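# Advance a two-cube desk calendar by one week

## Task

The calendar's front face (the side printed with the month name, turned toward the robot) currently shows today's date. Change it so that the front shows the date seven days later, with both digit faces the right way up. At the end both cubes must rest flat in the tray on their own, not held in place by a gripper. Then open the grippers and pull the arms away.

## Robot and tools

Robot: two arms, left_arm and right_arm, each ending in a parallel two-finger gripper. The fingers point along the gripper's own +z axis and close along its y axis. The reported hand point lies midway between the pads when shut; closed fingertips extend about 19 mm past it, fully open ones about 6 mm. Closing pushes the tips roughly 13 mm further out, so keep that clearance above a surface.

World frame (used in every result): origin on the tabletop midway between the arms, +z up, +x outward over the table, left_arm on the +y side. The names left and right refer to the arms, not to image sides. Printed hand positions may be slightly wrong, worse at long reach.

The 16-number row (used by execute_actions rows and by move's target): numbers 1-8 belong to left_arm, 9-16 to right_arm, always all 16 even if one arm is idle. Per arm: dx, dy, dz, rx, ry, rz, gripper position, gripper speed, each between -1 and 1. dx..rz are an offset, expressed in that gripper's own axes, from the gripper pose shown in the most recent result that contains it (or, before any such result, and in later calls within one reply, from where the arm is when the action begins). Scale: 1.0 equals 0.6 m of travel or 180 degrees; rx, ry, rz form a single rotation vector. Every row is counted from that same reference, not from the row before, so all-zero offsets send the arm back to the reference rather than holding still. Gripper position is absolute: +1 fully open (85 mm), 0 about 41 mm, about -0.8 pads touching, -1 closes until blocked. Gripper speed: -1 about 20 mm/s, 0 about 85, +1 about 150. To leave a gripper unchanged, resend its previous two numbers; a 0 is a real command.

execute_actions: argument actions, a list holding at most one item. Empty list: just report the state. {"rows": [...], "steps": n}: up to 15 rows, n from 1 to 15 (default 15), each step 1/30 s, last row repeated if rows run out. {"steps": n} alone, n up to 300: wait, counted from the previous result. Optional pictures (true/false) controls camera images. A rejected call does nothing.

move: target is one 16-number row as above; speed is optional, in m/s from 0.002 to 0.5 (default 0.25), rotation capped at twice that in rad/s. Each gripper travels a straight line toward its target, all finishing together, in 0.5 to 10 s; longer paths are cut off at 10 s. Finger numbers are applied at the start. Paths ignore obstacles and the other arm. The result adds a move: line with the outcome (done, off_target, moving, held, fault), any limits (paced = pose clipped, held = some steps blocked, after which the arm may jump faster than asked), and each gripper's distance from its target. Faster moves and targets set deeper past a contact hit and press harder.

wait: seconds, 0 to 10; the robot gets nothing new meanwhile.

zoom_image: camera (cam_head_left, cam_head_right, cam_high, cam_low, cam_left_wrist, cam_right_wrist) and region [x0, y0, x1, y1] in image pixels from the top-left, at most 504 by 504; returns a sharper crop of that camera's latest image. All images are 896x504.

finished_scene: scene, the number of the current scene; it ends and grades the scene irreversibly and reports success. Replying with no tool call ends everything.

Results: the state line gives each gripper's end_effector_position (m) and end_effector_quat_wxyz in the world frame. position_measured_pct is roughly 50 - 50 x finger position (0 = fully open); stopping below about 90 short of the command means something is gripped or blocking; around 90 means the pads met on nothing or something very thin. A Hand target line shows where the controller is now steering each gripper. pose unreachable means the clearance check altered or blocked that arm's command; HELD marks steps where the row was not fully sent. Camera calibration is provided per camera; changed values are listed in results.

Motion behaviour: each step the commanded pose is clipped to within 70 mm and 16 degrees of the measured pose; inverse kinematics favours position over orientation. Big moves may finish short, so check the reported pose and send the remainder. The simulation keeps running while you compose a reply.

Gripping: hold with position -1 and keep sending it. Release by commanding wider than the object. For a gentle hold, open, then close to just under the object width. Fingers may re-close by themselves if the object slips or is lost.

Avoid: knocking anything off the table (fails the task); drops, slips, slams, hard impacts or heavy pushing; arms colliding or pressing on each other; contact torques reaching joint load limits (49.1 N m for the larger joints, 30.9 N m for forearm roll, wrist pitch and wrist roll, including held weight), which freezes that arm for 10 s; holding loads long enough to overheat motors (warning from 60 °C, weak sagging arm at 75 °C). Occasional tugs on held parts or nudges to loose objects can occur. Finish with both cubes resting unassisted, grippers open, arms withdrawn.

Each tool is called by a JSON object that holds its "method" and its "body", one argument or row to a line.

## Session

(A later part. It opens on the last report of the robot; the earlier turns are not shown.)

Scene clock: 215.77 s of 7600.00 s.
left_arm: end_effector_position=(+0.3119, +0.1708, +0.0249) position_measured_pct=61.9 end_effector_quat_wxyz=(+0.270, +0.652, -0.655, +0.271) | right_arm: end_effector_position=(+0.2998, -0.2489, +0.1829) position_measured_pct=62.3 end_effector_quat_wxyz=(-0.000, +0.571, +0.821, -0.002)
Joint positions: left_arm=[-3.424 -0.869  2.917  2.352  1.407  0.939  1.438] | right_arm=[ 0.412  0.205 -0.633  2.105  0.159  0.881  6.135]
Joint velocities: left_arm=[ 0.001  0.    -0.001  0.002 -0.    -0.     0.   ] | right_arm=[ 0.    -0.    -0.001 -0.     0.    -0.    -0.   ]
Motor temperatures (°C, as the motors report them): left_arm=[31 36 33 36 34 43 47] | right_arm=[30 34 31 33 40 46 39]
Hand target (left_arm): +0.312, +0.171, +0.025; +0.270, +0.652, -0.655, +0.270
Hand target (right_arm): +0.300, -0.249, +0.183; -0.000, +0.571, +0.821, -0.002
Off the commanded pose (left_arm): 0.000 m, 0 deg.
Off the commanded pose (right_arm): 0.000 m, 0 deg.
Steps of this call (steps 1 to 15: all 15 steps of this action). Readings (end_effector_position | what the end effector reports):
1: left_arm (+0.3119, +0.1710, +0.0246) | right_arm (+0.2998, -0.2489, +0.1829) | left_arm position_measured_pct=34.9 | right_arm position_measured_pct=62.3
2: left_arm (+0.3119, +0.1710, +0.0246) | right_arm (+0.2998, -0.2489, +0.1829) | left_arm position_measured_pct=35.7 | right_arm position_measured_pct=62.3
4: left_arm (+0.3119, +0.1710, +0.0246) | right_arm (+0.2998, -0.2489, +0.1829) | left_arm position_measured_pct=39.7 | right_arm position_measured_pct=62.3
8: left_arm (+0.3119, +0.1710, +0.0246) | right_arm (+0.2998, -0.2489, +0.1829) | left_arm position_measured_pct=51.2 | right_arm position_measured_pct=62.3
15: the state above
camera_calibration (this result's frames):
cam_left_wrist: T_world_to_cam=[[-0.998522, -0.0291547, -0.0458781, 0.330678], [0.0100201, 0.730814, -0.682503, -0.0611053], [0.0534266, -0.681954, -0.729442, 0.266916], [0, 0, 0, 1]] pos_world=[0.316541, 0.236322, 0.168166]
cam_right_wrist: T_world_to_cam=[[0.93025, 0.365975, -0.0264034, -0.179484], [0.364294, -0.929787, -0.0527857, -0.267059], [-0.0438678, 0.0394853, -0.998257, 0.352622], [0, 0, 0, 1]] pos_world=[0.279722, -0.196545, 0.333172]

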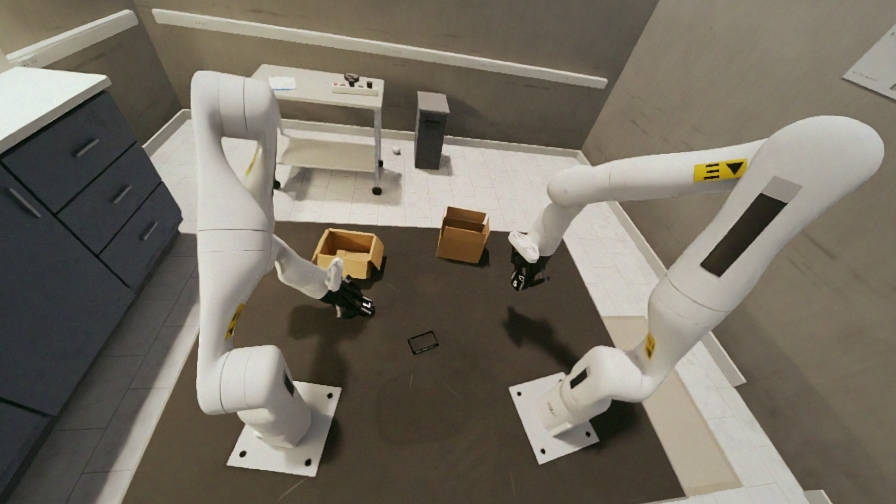

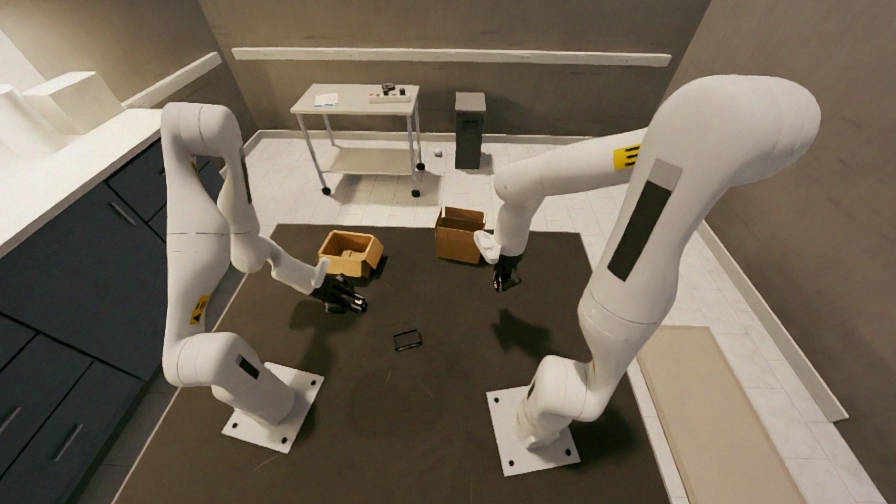

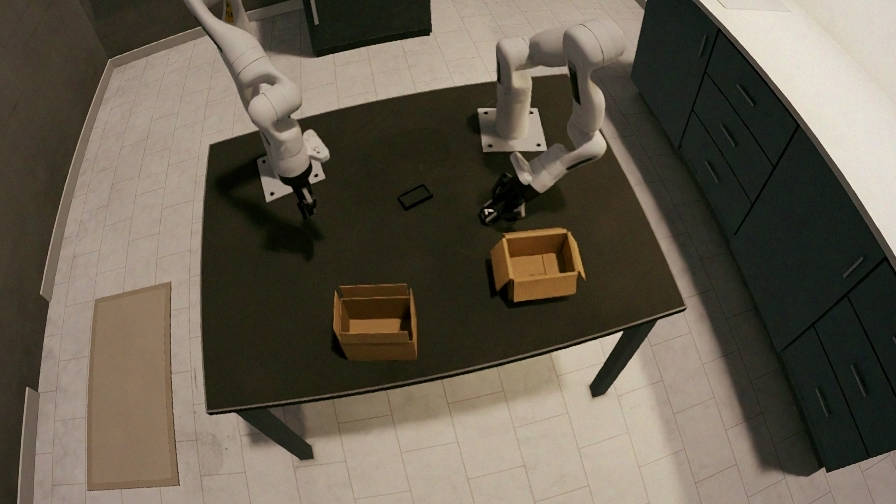

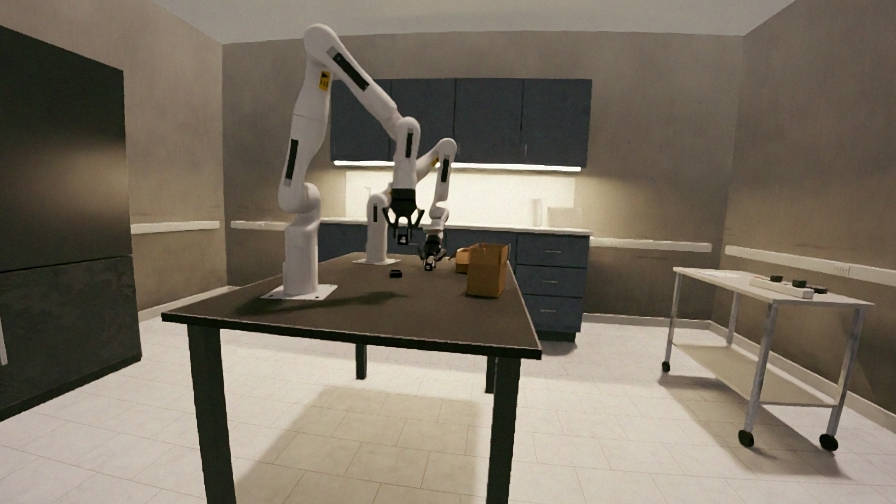

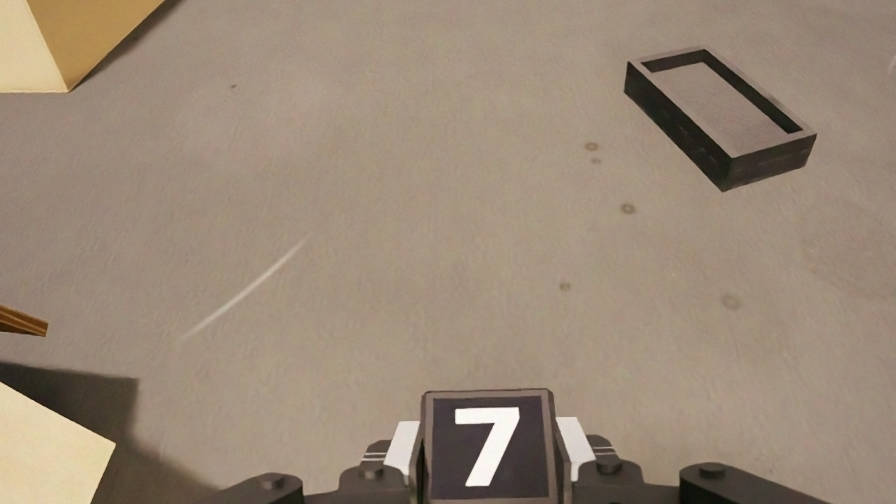

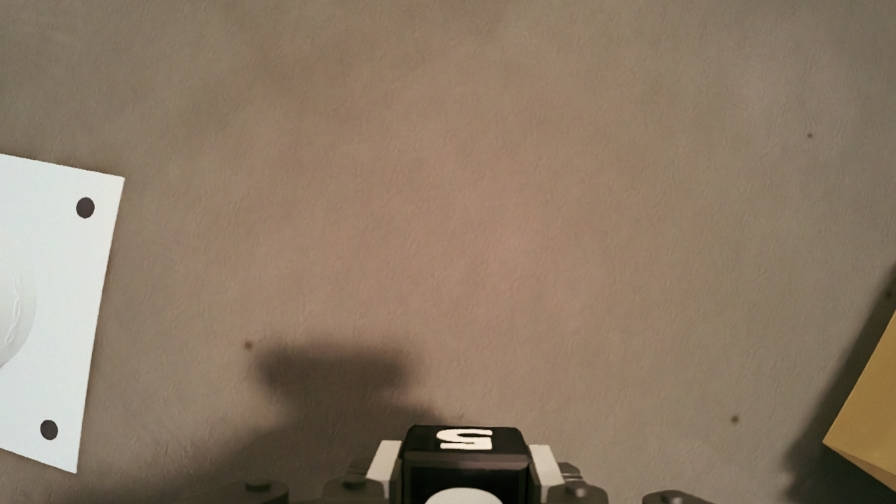

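{"method": "move", "body": {
  "target": [0.077,0,-0.077,0,0,0,-1,0,0,0,0,0,0,0,-1,0],
  "speed": 0.1
}}

{"method": "move", "body": {
  "target": [0,0,0,0,-0.5,0,-1,0,0,0,0,0,0,0,-1,0],
  "speed": 0.25
}}

Scene clock: 219.47 s of 7600.00 s.
left_arm: end_effector_position=(+0.3114, +0.1707, +0.0900) position_measured_pct=61.9 end_effector_quat_wxyz=(+0.271, +0.652, -0.654, +0.270) | right_arm: end_effector_position=(+0.2998, -0.2489, +0.1829) position_measured_pct=62.3 end_effector_quat_wxyz=(-0.000, +0.571, +0.821, -0.002)
Joint positions: left_arm=[-3.395 -0.653  2.876  2.358  1.226  0.983  1.688] | right_arm=[ 0.412  0.205 -0.633  2.105  0.159  0.881  6.135]
Joint velocities: left_arm=[ 0.001  0.01   0.    -0.001 -0.001  0.    -0.001] | right_arm=[-0.    -0.     0.    -0.     0.    -0.001 -0.   ]
Motor temperatures (°C, as the motors report them): left_arm=[31 36 33 36 34 43 47] | right_arm=[30 34 31 33 40 46 39]
Hand target (left_arm): +0.312, +0.171, +0.090; +0.271, +0.652, -0.655, +0.270
Hand target (right_arm): +0.300, -0.249, +0.183; -0.000, +0.571, +0.821, -0.002
Off the commanded pose (left_arm): 0.000 m, 0 deg.
Off the commanded pose (right_arm): 0.000 m, 0 deg.
move: done
camera_calibration (this result's frames):
cam_left_wrist: T_world_to_cam=[[-0.998591, -0.0291741, -0.04433, 0.333026], [0.00896895, 0.730538, -0.682813, -0.0161649], [0.0523053, -0.682248, -0.729247, 0.314736], [0, 0, 0, 1]] pos_world=[0.316239, 0.236253, 0.233246]
cam_right_wrist: T_world_to_cam=[[0.93025, 0.365975, -0.0264015, -0.179485], [0.364294, -0.929787, -0.0527864, -0.267059], [-0.0438662, 0.0394866, -0.998257, 0.352622], [0, 0, 0, 1]] pos_world=[0.279722, -0.196545, 0.333172]

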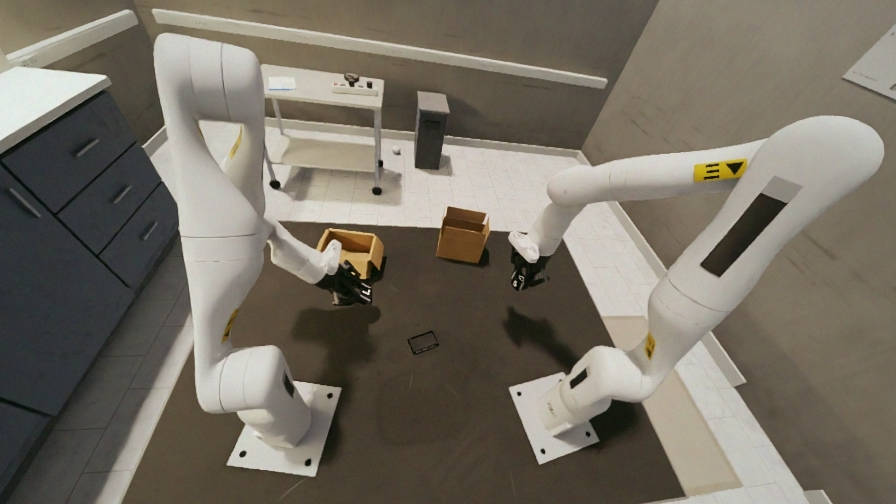

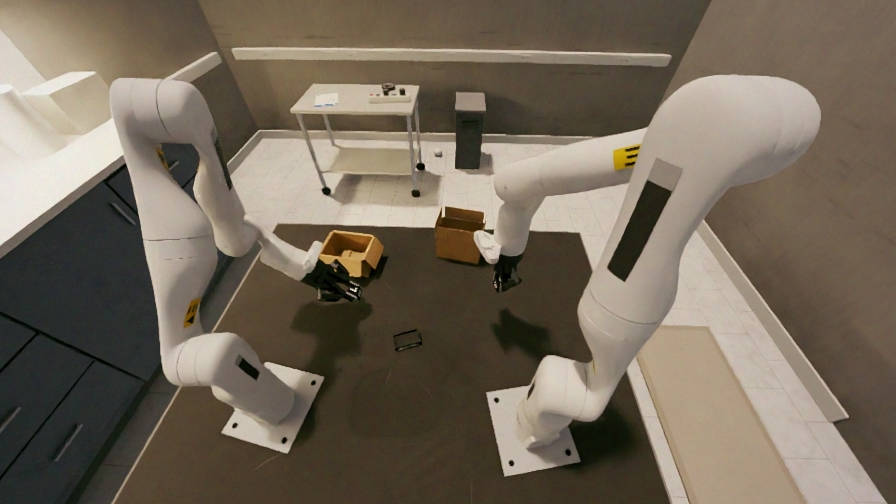

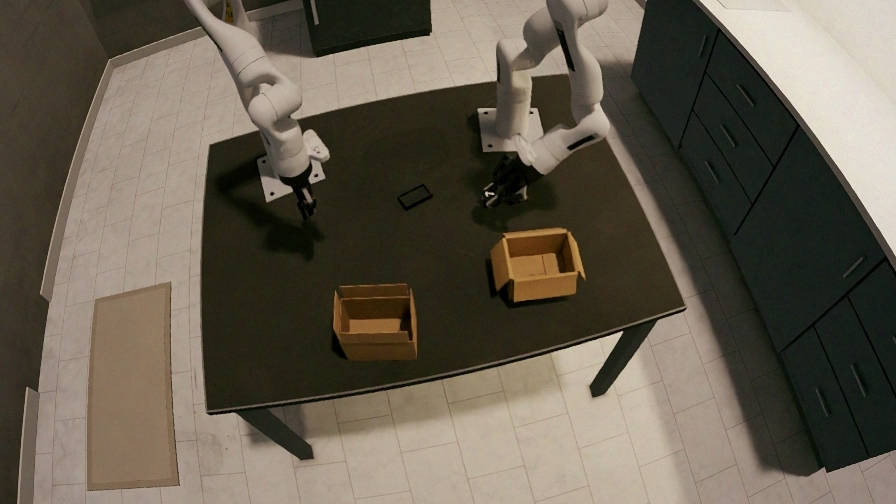

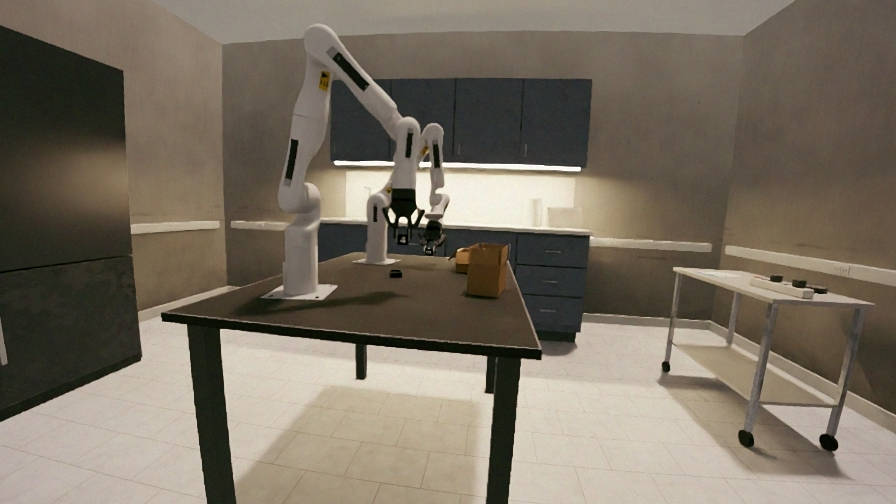

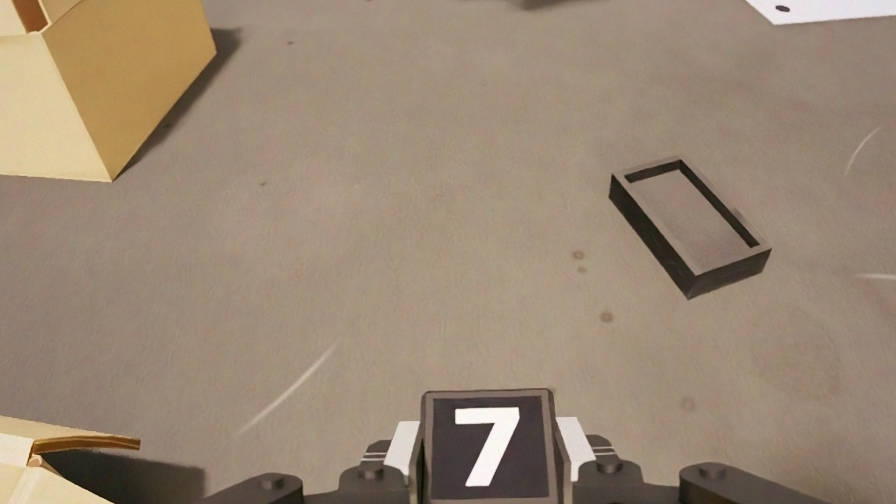

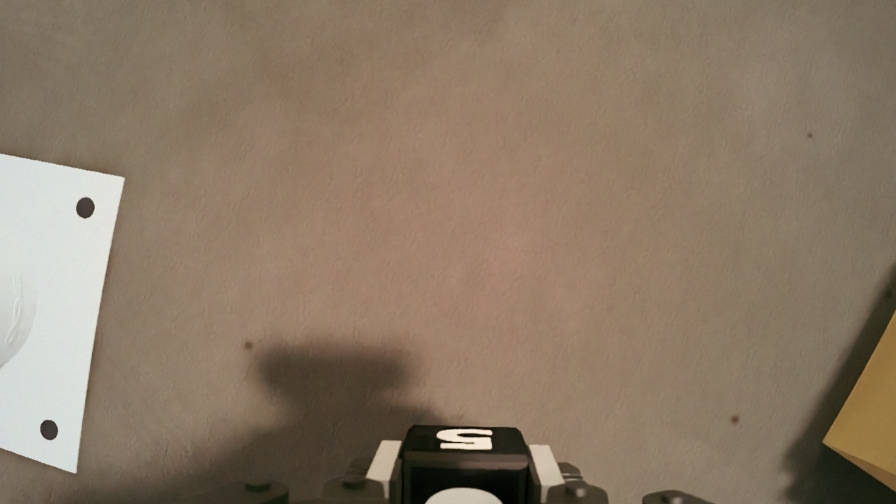

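Scene clock: 222.97 s of 7600.00 s.
left_arm: end_effector_position=(+0.3107, +0.1707, +0.0903) position_measured_pct=61.9 end_effector_quat_wxyz=(-0.272, +0.653, -0.654, -0.269) | right_arm: end_effector_position=(+0.2998, -0.2489, +0.1829) position_measured_pct=62.3 end_effector_quat_wxyz=(-0.000, +0.571, +0.821, -0.002)
Joint positions: left_arm=[-1.87  -0.982  2.232  1.827  0.117  1.129  3.692] | right_arm=[ 0.412  0.205 -0.633  2.105  0.159  0.881  6.135]
Joint velocities: left_arm=[ 0.001 -0.011  0.005 -0.003 -0.004  0.     0.005] | right_arm=[-0.     0.     0.001  0.     0.     0.001  0.   ]
Motor temperatures (°C, as the motors report them): left_arm=[31 36 33 36 34 43 47] | right_arm=[30 34 31 33 40 46 39]
Hand target (left_arm): +0.311, +0.171, +0.090; -0.273, +0.653, -0.653, -0.270
Hand target (right_arm): +0.300, -0.249, +0.183; -0.000, +0.571, +0.821, -0.002
Off the commanded pose (left_arm): 0.001 m, 0 deg.
Off the commanded pose (right_arm): 0.000 m, 0 deg.
move: done
camera_calibration (this result's frames):
cam_left_wrist: T_world_to_cam=[[-0.998278, 0.0465975, -0.0356232, 0.318477], [0.00576418, 0.682339, 0.731013, -0.134404], [0.0583705, 0.729549, -0.681433, 0.0677254], [0, 0, 0, 1]] pos_world=[0.31475, 0.0274596, 0.155746]
cam_right_wrist: T_world_to_cam=[[0.93025, 0.365975, -0.0263993, -0.179487], [0.364295, -0.929787, -0.0527869, -0.267059], [-0.0438644, 0.0394879, -0.998257, 0.352622], [0, 0, 0, 1]] pos_world=[0.279723, -0.196544, 0.333172]

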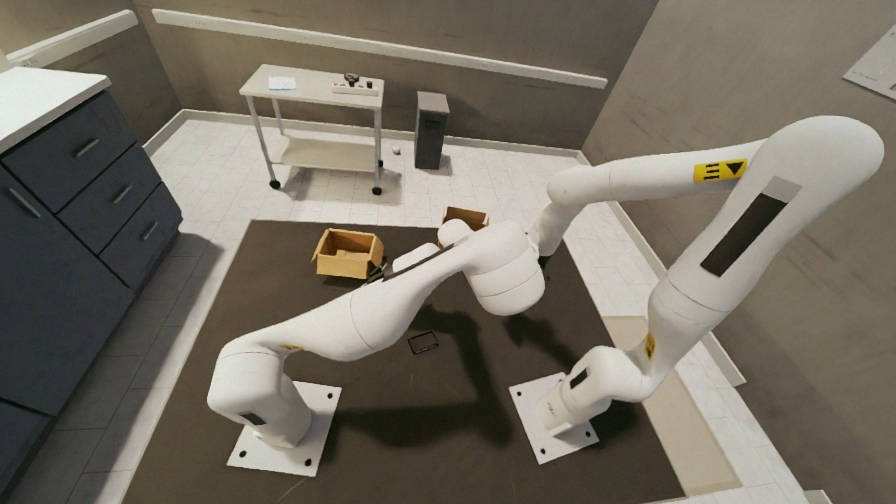

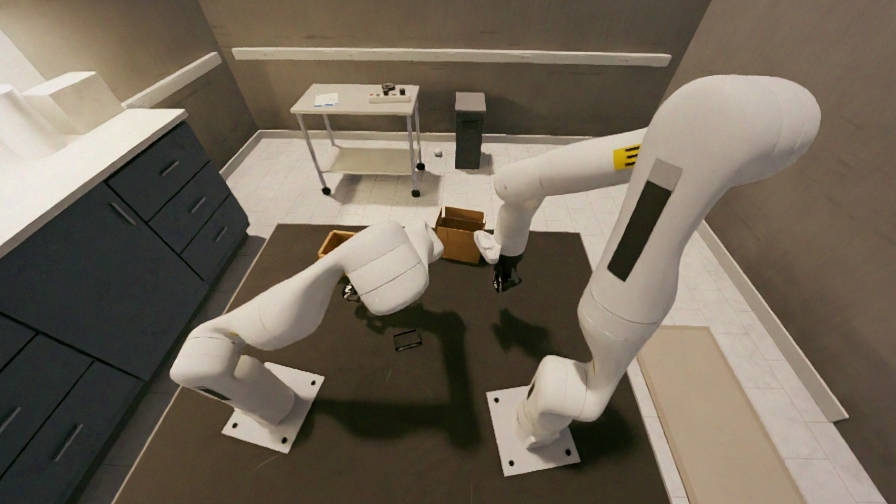

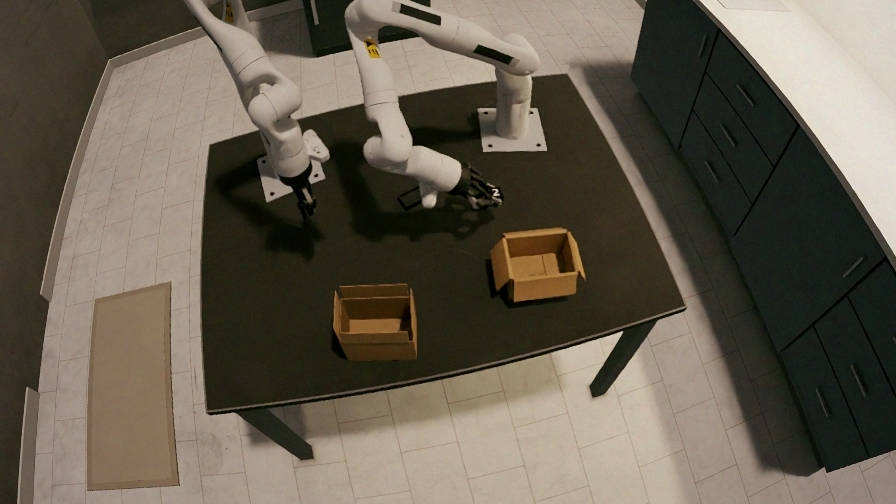

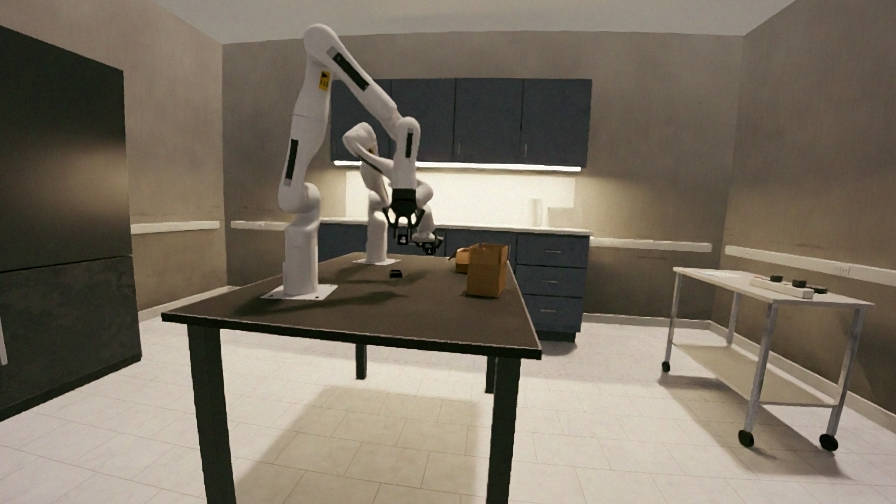

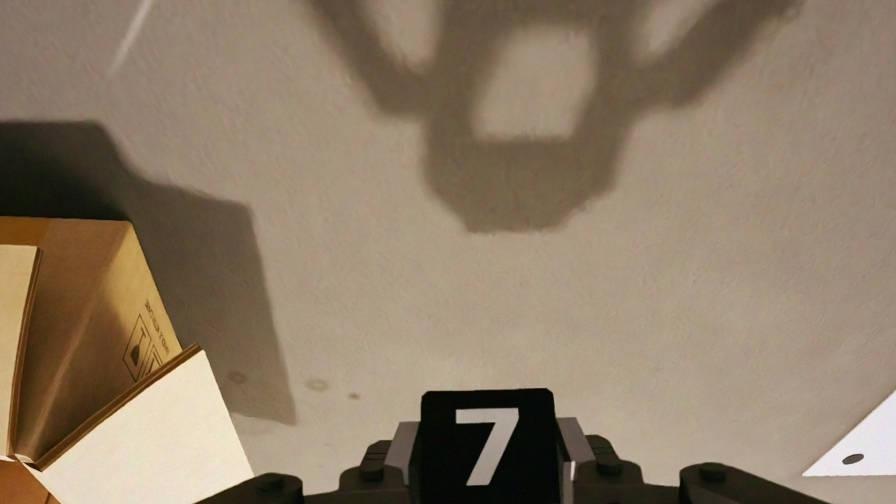

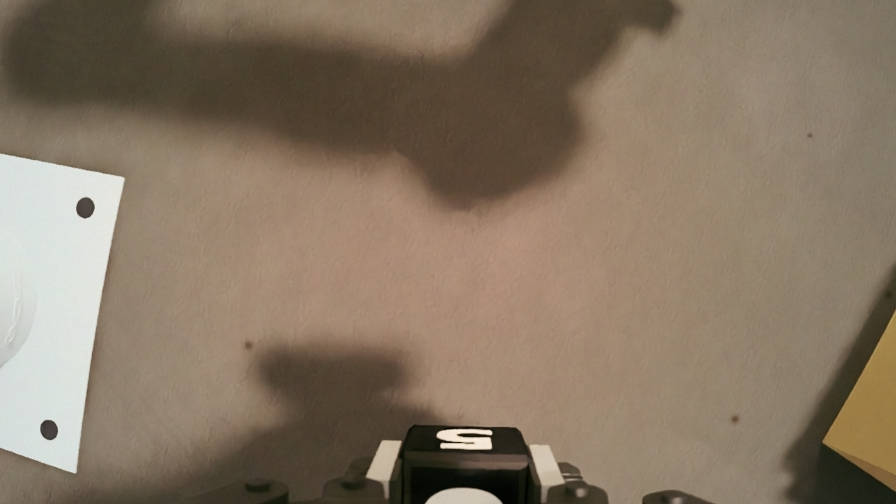

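{"method": "execute_actions", "body": {
  "actions": []
}}

Scene clock: 230.67 s of 7600.00 s.
left_arm: end_effector_position=(+0.3107, +0.1709, +0.0900) position_measured_pct=61.9 end_effector_quat_wxyz=(-0.273, +0.653, -0.653, -0.270) | right_arm: end_effector_position=(+0.2998, -0.2489, +0.1829) position_measured_pct=62.3 end_effector_quat_wxyz=(-0.000, +0.571, +0.821, -0.002)
Joint positions: left_arm=[-1.87  -0.984  2.232  1.826  0.117  1.129  3.693] | right_arm=[ 0.412  0.205 -0.633  2.105  0.159  0.881  6.135]
Joint velocities: left_arm=[ 0.  0. -0. -0. -0.  0.  0.] | right_arm=[-0. -0. -0. -0. -0. -0.  0.]
Motor temperatures (°C, as the motors report them): left_arm=[31 36 33 36 34 43 47] | right_arm=[30 34 31 33 40 46 39]
Hand target (left_arm): +0.311, +0.171, +0.090; -0.273, +0.653, -0.653, -0.270
Hand target (right_arm): +0.300, -0.249, +0.183; -0.000, +0.571, +0.821, -0.002
Off the commanded pose (left_arm): 0.001 m, 0 deg.
Off the commanded pose (right_arm): 0.000 m, 0 deg.
Steps of this call (steps 1 to 90: nothing new was sent; then 4.70 s passed at rest). Readings (end_effector_position | what the end effector reports):
1: left_arm (+0.3107, +0.1708, +0.0902) | right_arm (+0.2998, -0.2489, +0.1829) | left_arm position_measured_pct=61.9 | right_arm position_measured_pct=62.3
2: left_arm (+0.3107, +0.1708, +0.0901) | right_arm (+0.2998, -0.2489, +0.1829) | left_arm position_measured_pct=61.9 | right_arm position_measured_pct=62.3
4: left_arm (+0.3107, +0.1709, +0.0901) | right_arm (+0.2998, -0.2489, +0.1829) | left_arm position_measured_pct=61.9 | right_arm position_measured_pct=62.3
8: left_arm (+0.3107, +0.1709, +0.0900) | right_arm (+0.2998, -0.2489, +0.1829) | left_arm position_measured_pct=61.9 | right_arm position_measured_pct=62.3
90: the state above
camera_calibration (this result's frames):
cam_left_wrist: T_world_to_cam=[[-0.998271, 0.0468869, -0.0354477, 0.318363], [0.0060073, 0.681298, 0.731982, -0.134345], [0.0584708, 0.730503, -0.680402, 0.0671318], [0, 0, 0, 1]] pos_world=[0.314694, 0.0275618, 0.1553]
cam_right_wrist: T_world_to_cam=[[0.93025, 0.365975, -0.0263993, -0.179487], [0.364294, -0.929787, -0.0527869, -0.267059], [-0.0438644, 0.039488, -0.998257, 0.352622], [0, 0, 0, 1]] pos_world=[0.279723, -0.196544, 0.333172]

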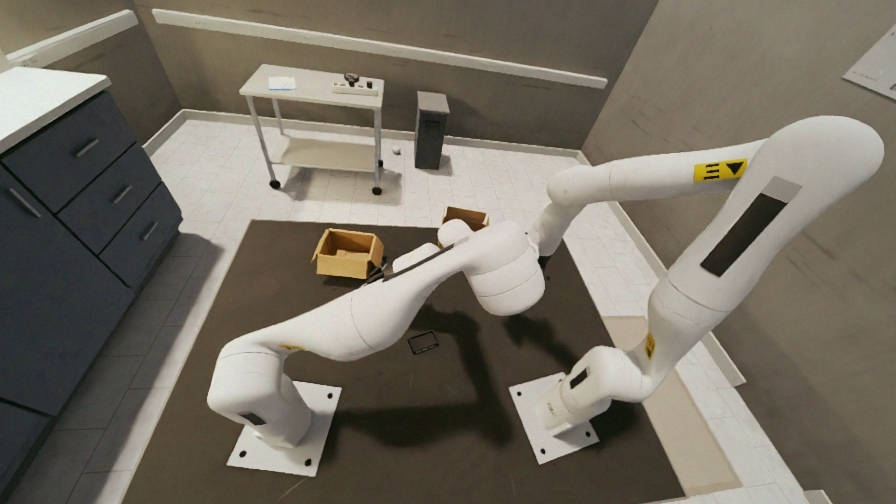

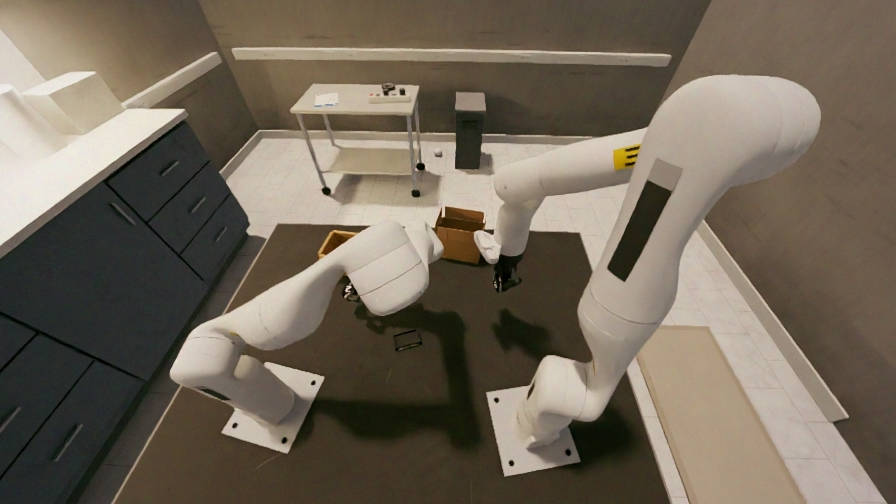

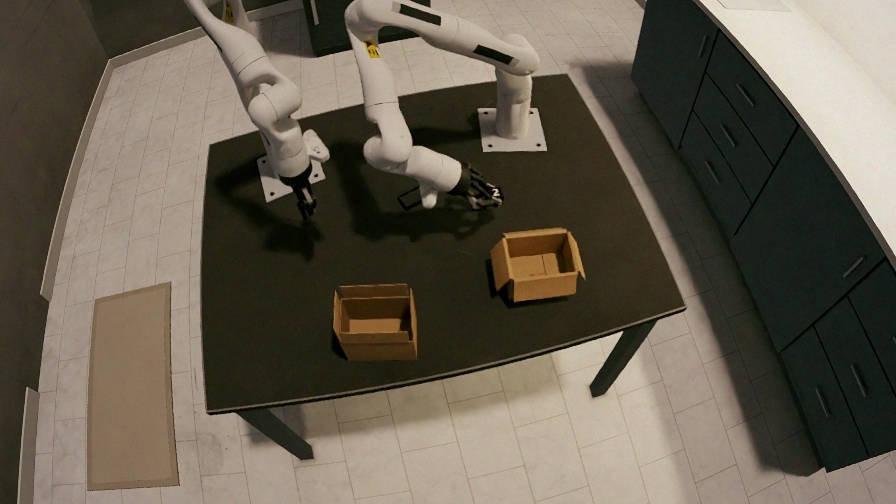

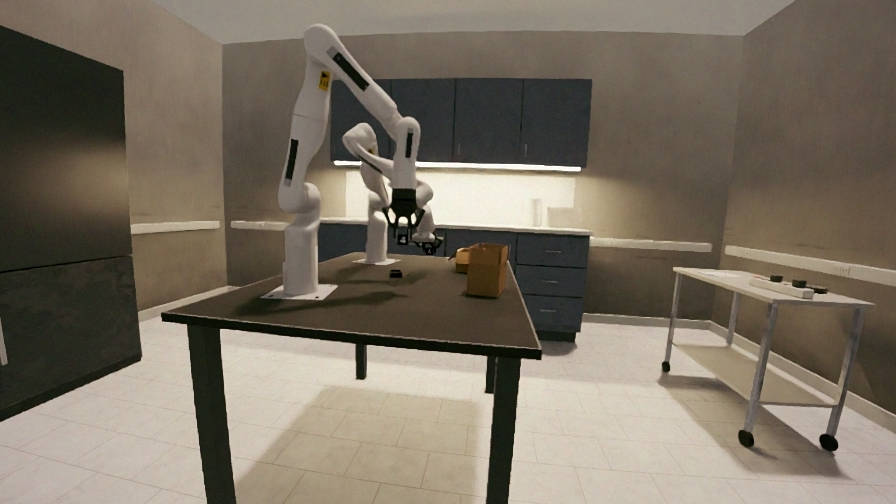

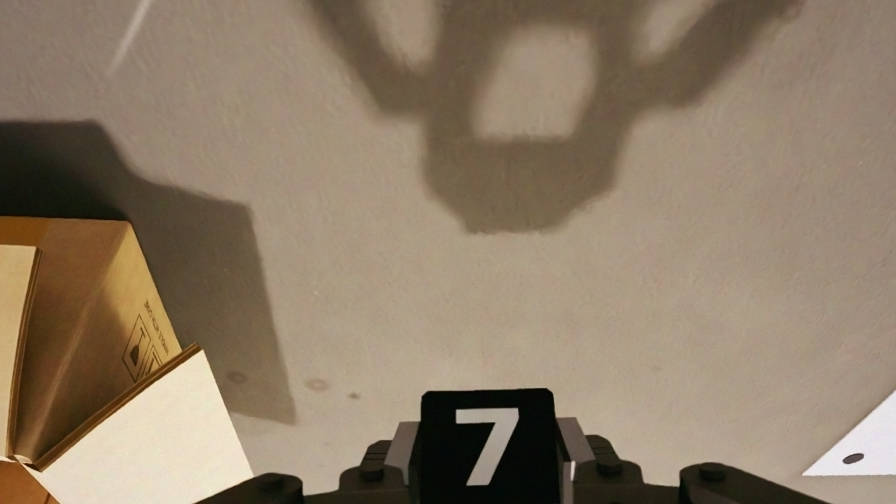

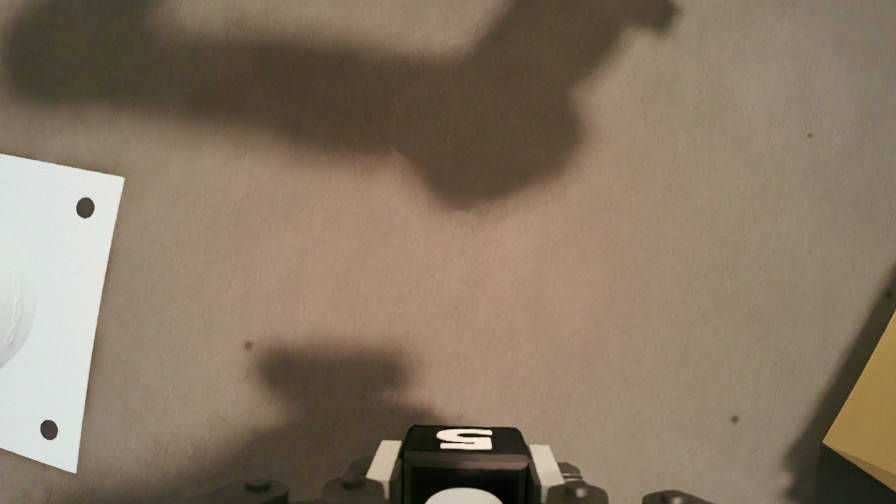

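{"method": "move", "body": {
  "target": [0.073,0,0.073,0,0,0,-1,0,0,0,0,0,0,0,-1,0],
  "speed": 0.05
}}

{"method": "zoom_image", "body": {
  "camera": "cam_low",
  "region": [390,215,480,285]
}}

Scene clock: 235.73 s of 7600.00 s.
left_arm: end_effector_position=(+0.3108, +0.1709, +0.0281) position_measured_pct=61.9 end_effector_quat_wxyz=(-0.273, +0.653, -0.654, -0.270) | right_arm: end_effector_position=(+0.2998, -0.2489, +0.1829) position_measured_pct=62.3 end_effector_quat_wxyz=(-0.000, +0.571, +0.821, -0.002)
Joint positions: left_arm=[-1.907 -1.105  2.305  1.822  0.19   1.026  3.713] | right_arm=[ 0.412  0.205 -0.633  2.105  0.159  0.881  6.135]
Joint velocities: left_arm=[-0.002 -0.004 -0.    -0.     0.     0.001  0.002] | right_arm=[-0.001  0.     0.001 -0.    -0.     0.002 -0.   ]
Motor temperatures (°C, as the motors report them): left_arm=[31 36 33 36 34 43 47] | right_arm=[30 34 31 33 40 46 39]
Hand target (left_arm): +0.311, +0.171, +0.028; -0.273, +0.653, -0.653, -0.270
Hand target (right_arm): +0.300, -0.249, +0.183; -0.000, +0.571, +0.821, -0.002
Off the commanded pose (left_arm): 0.000 m, 0 deg.
Off the commanded pose (right_arm): 0.000 m, 0 deg.
After step 90, 0.57 s passed at rest.
move: done
camera_calibration (this result's frames):
cam_left_wrist: T_world_to_cam=[[-0.998253, 0.0471458, -0.0356174, 0.316271], [0.00607373, 0.681473, 0.731818, -0.089061], [0.0587744, 0.730323, -0.680568, 0.0250165], [0, 0, 0, 1]] pos_world=[0.314789, 0.0275116, 0.0934666]
cam_right_wrist: T_world_to_cam=[[0.93025, 0.365975, -0.0263971, -0.179488], [0.364294, -0.929787, -0.0527876, -0.267059], [-0.0438625, 0.0394894, -0.998257, 0.352622], [0, 0, 0, 1]] pos_world=[0.279724, -0.196544, 0.333172]

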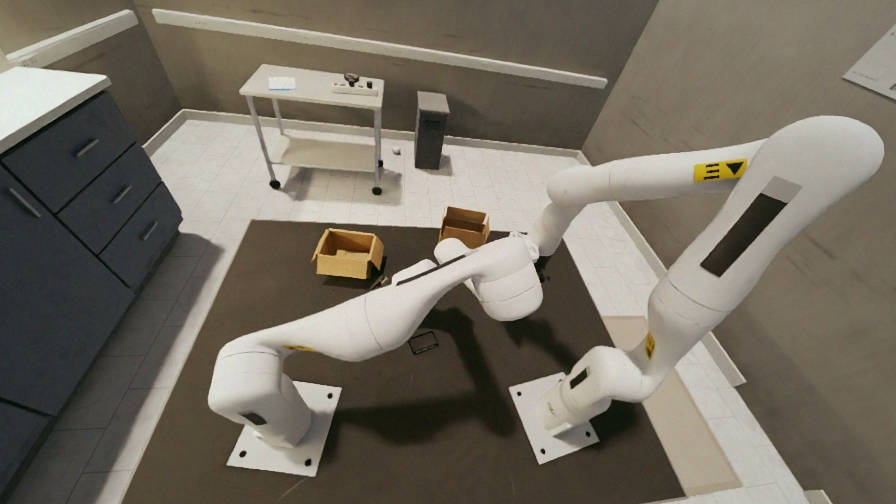

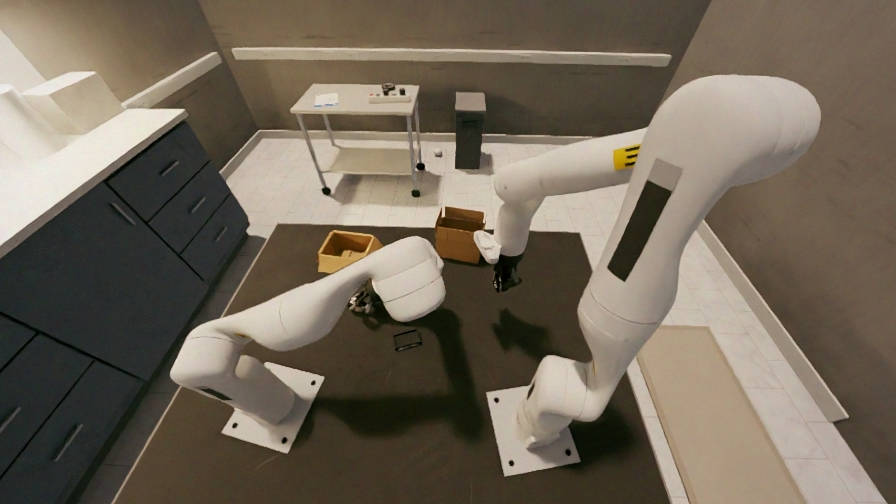

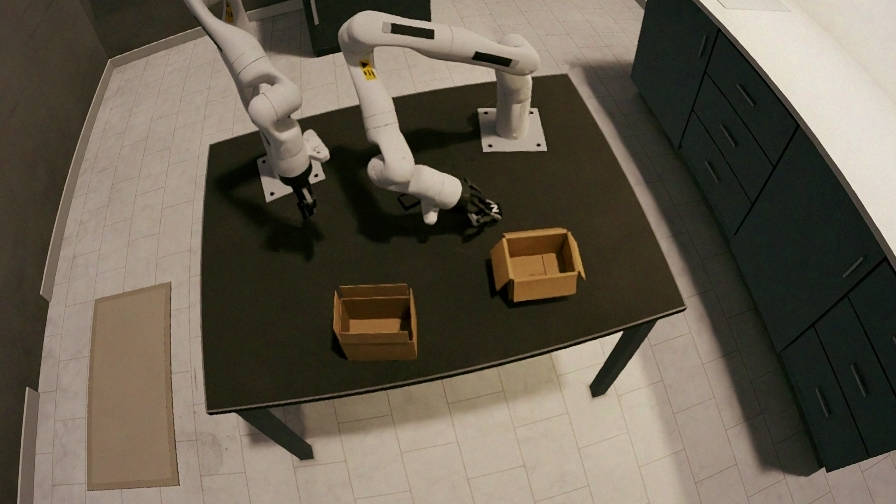

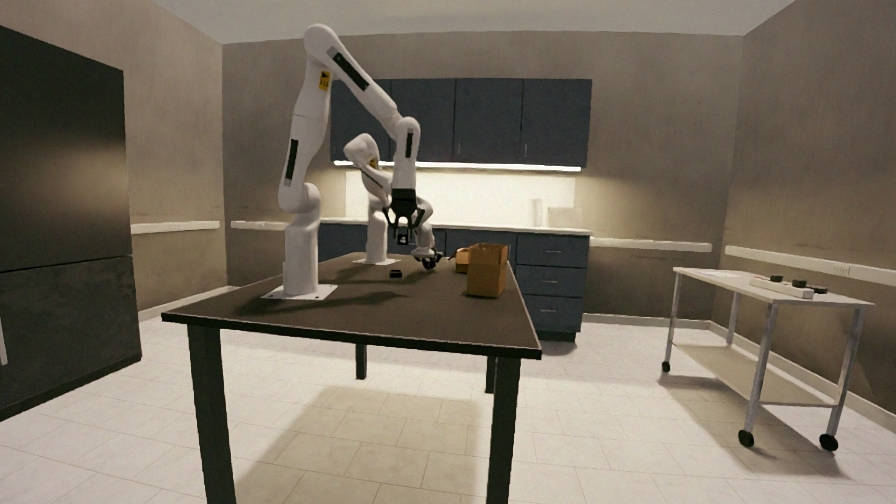

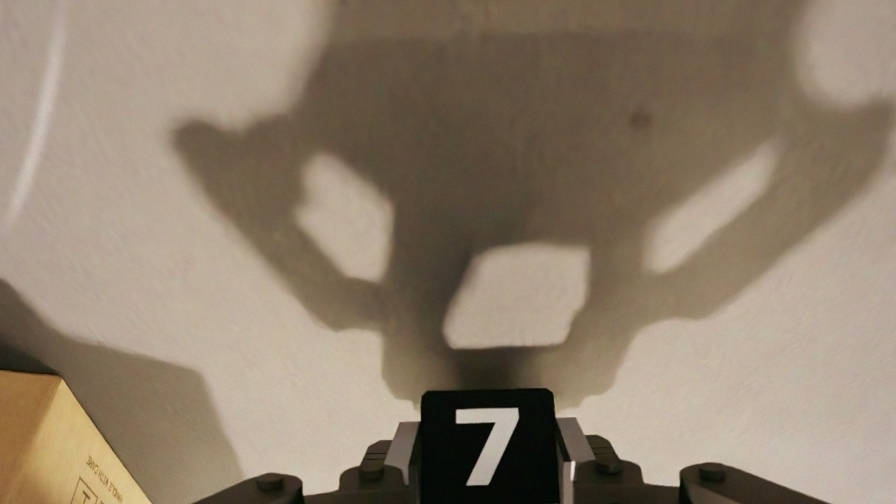

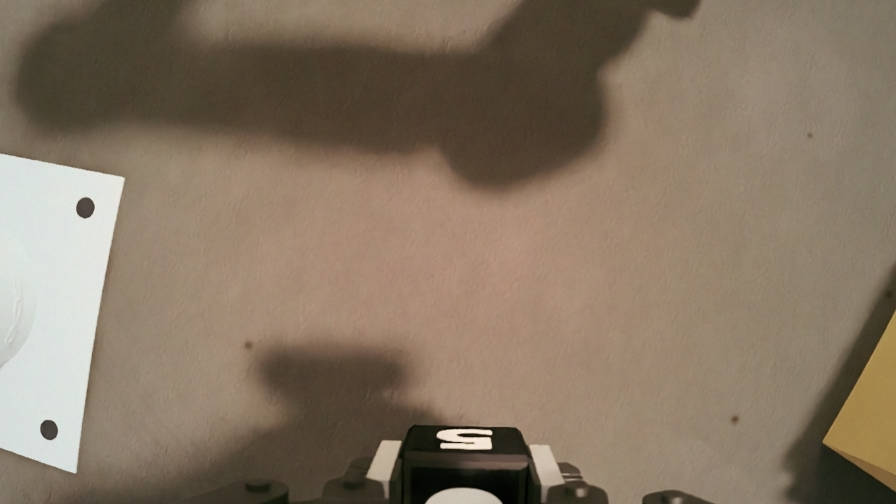

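Region (390, 215, 480, 285) of cam_low's 896x504 image, scaled by 5.600, with more detail than that image has.

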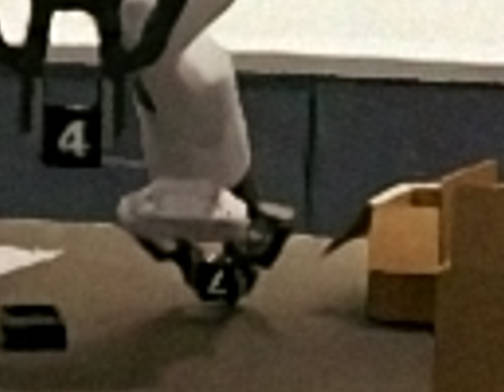

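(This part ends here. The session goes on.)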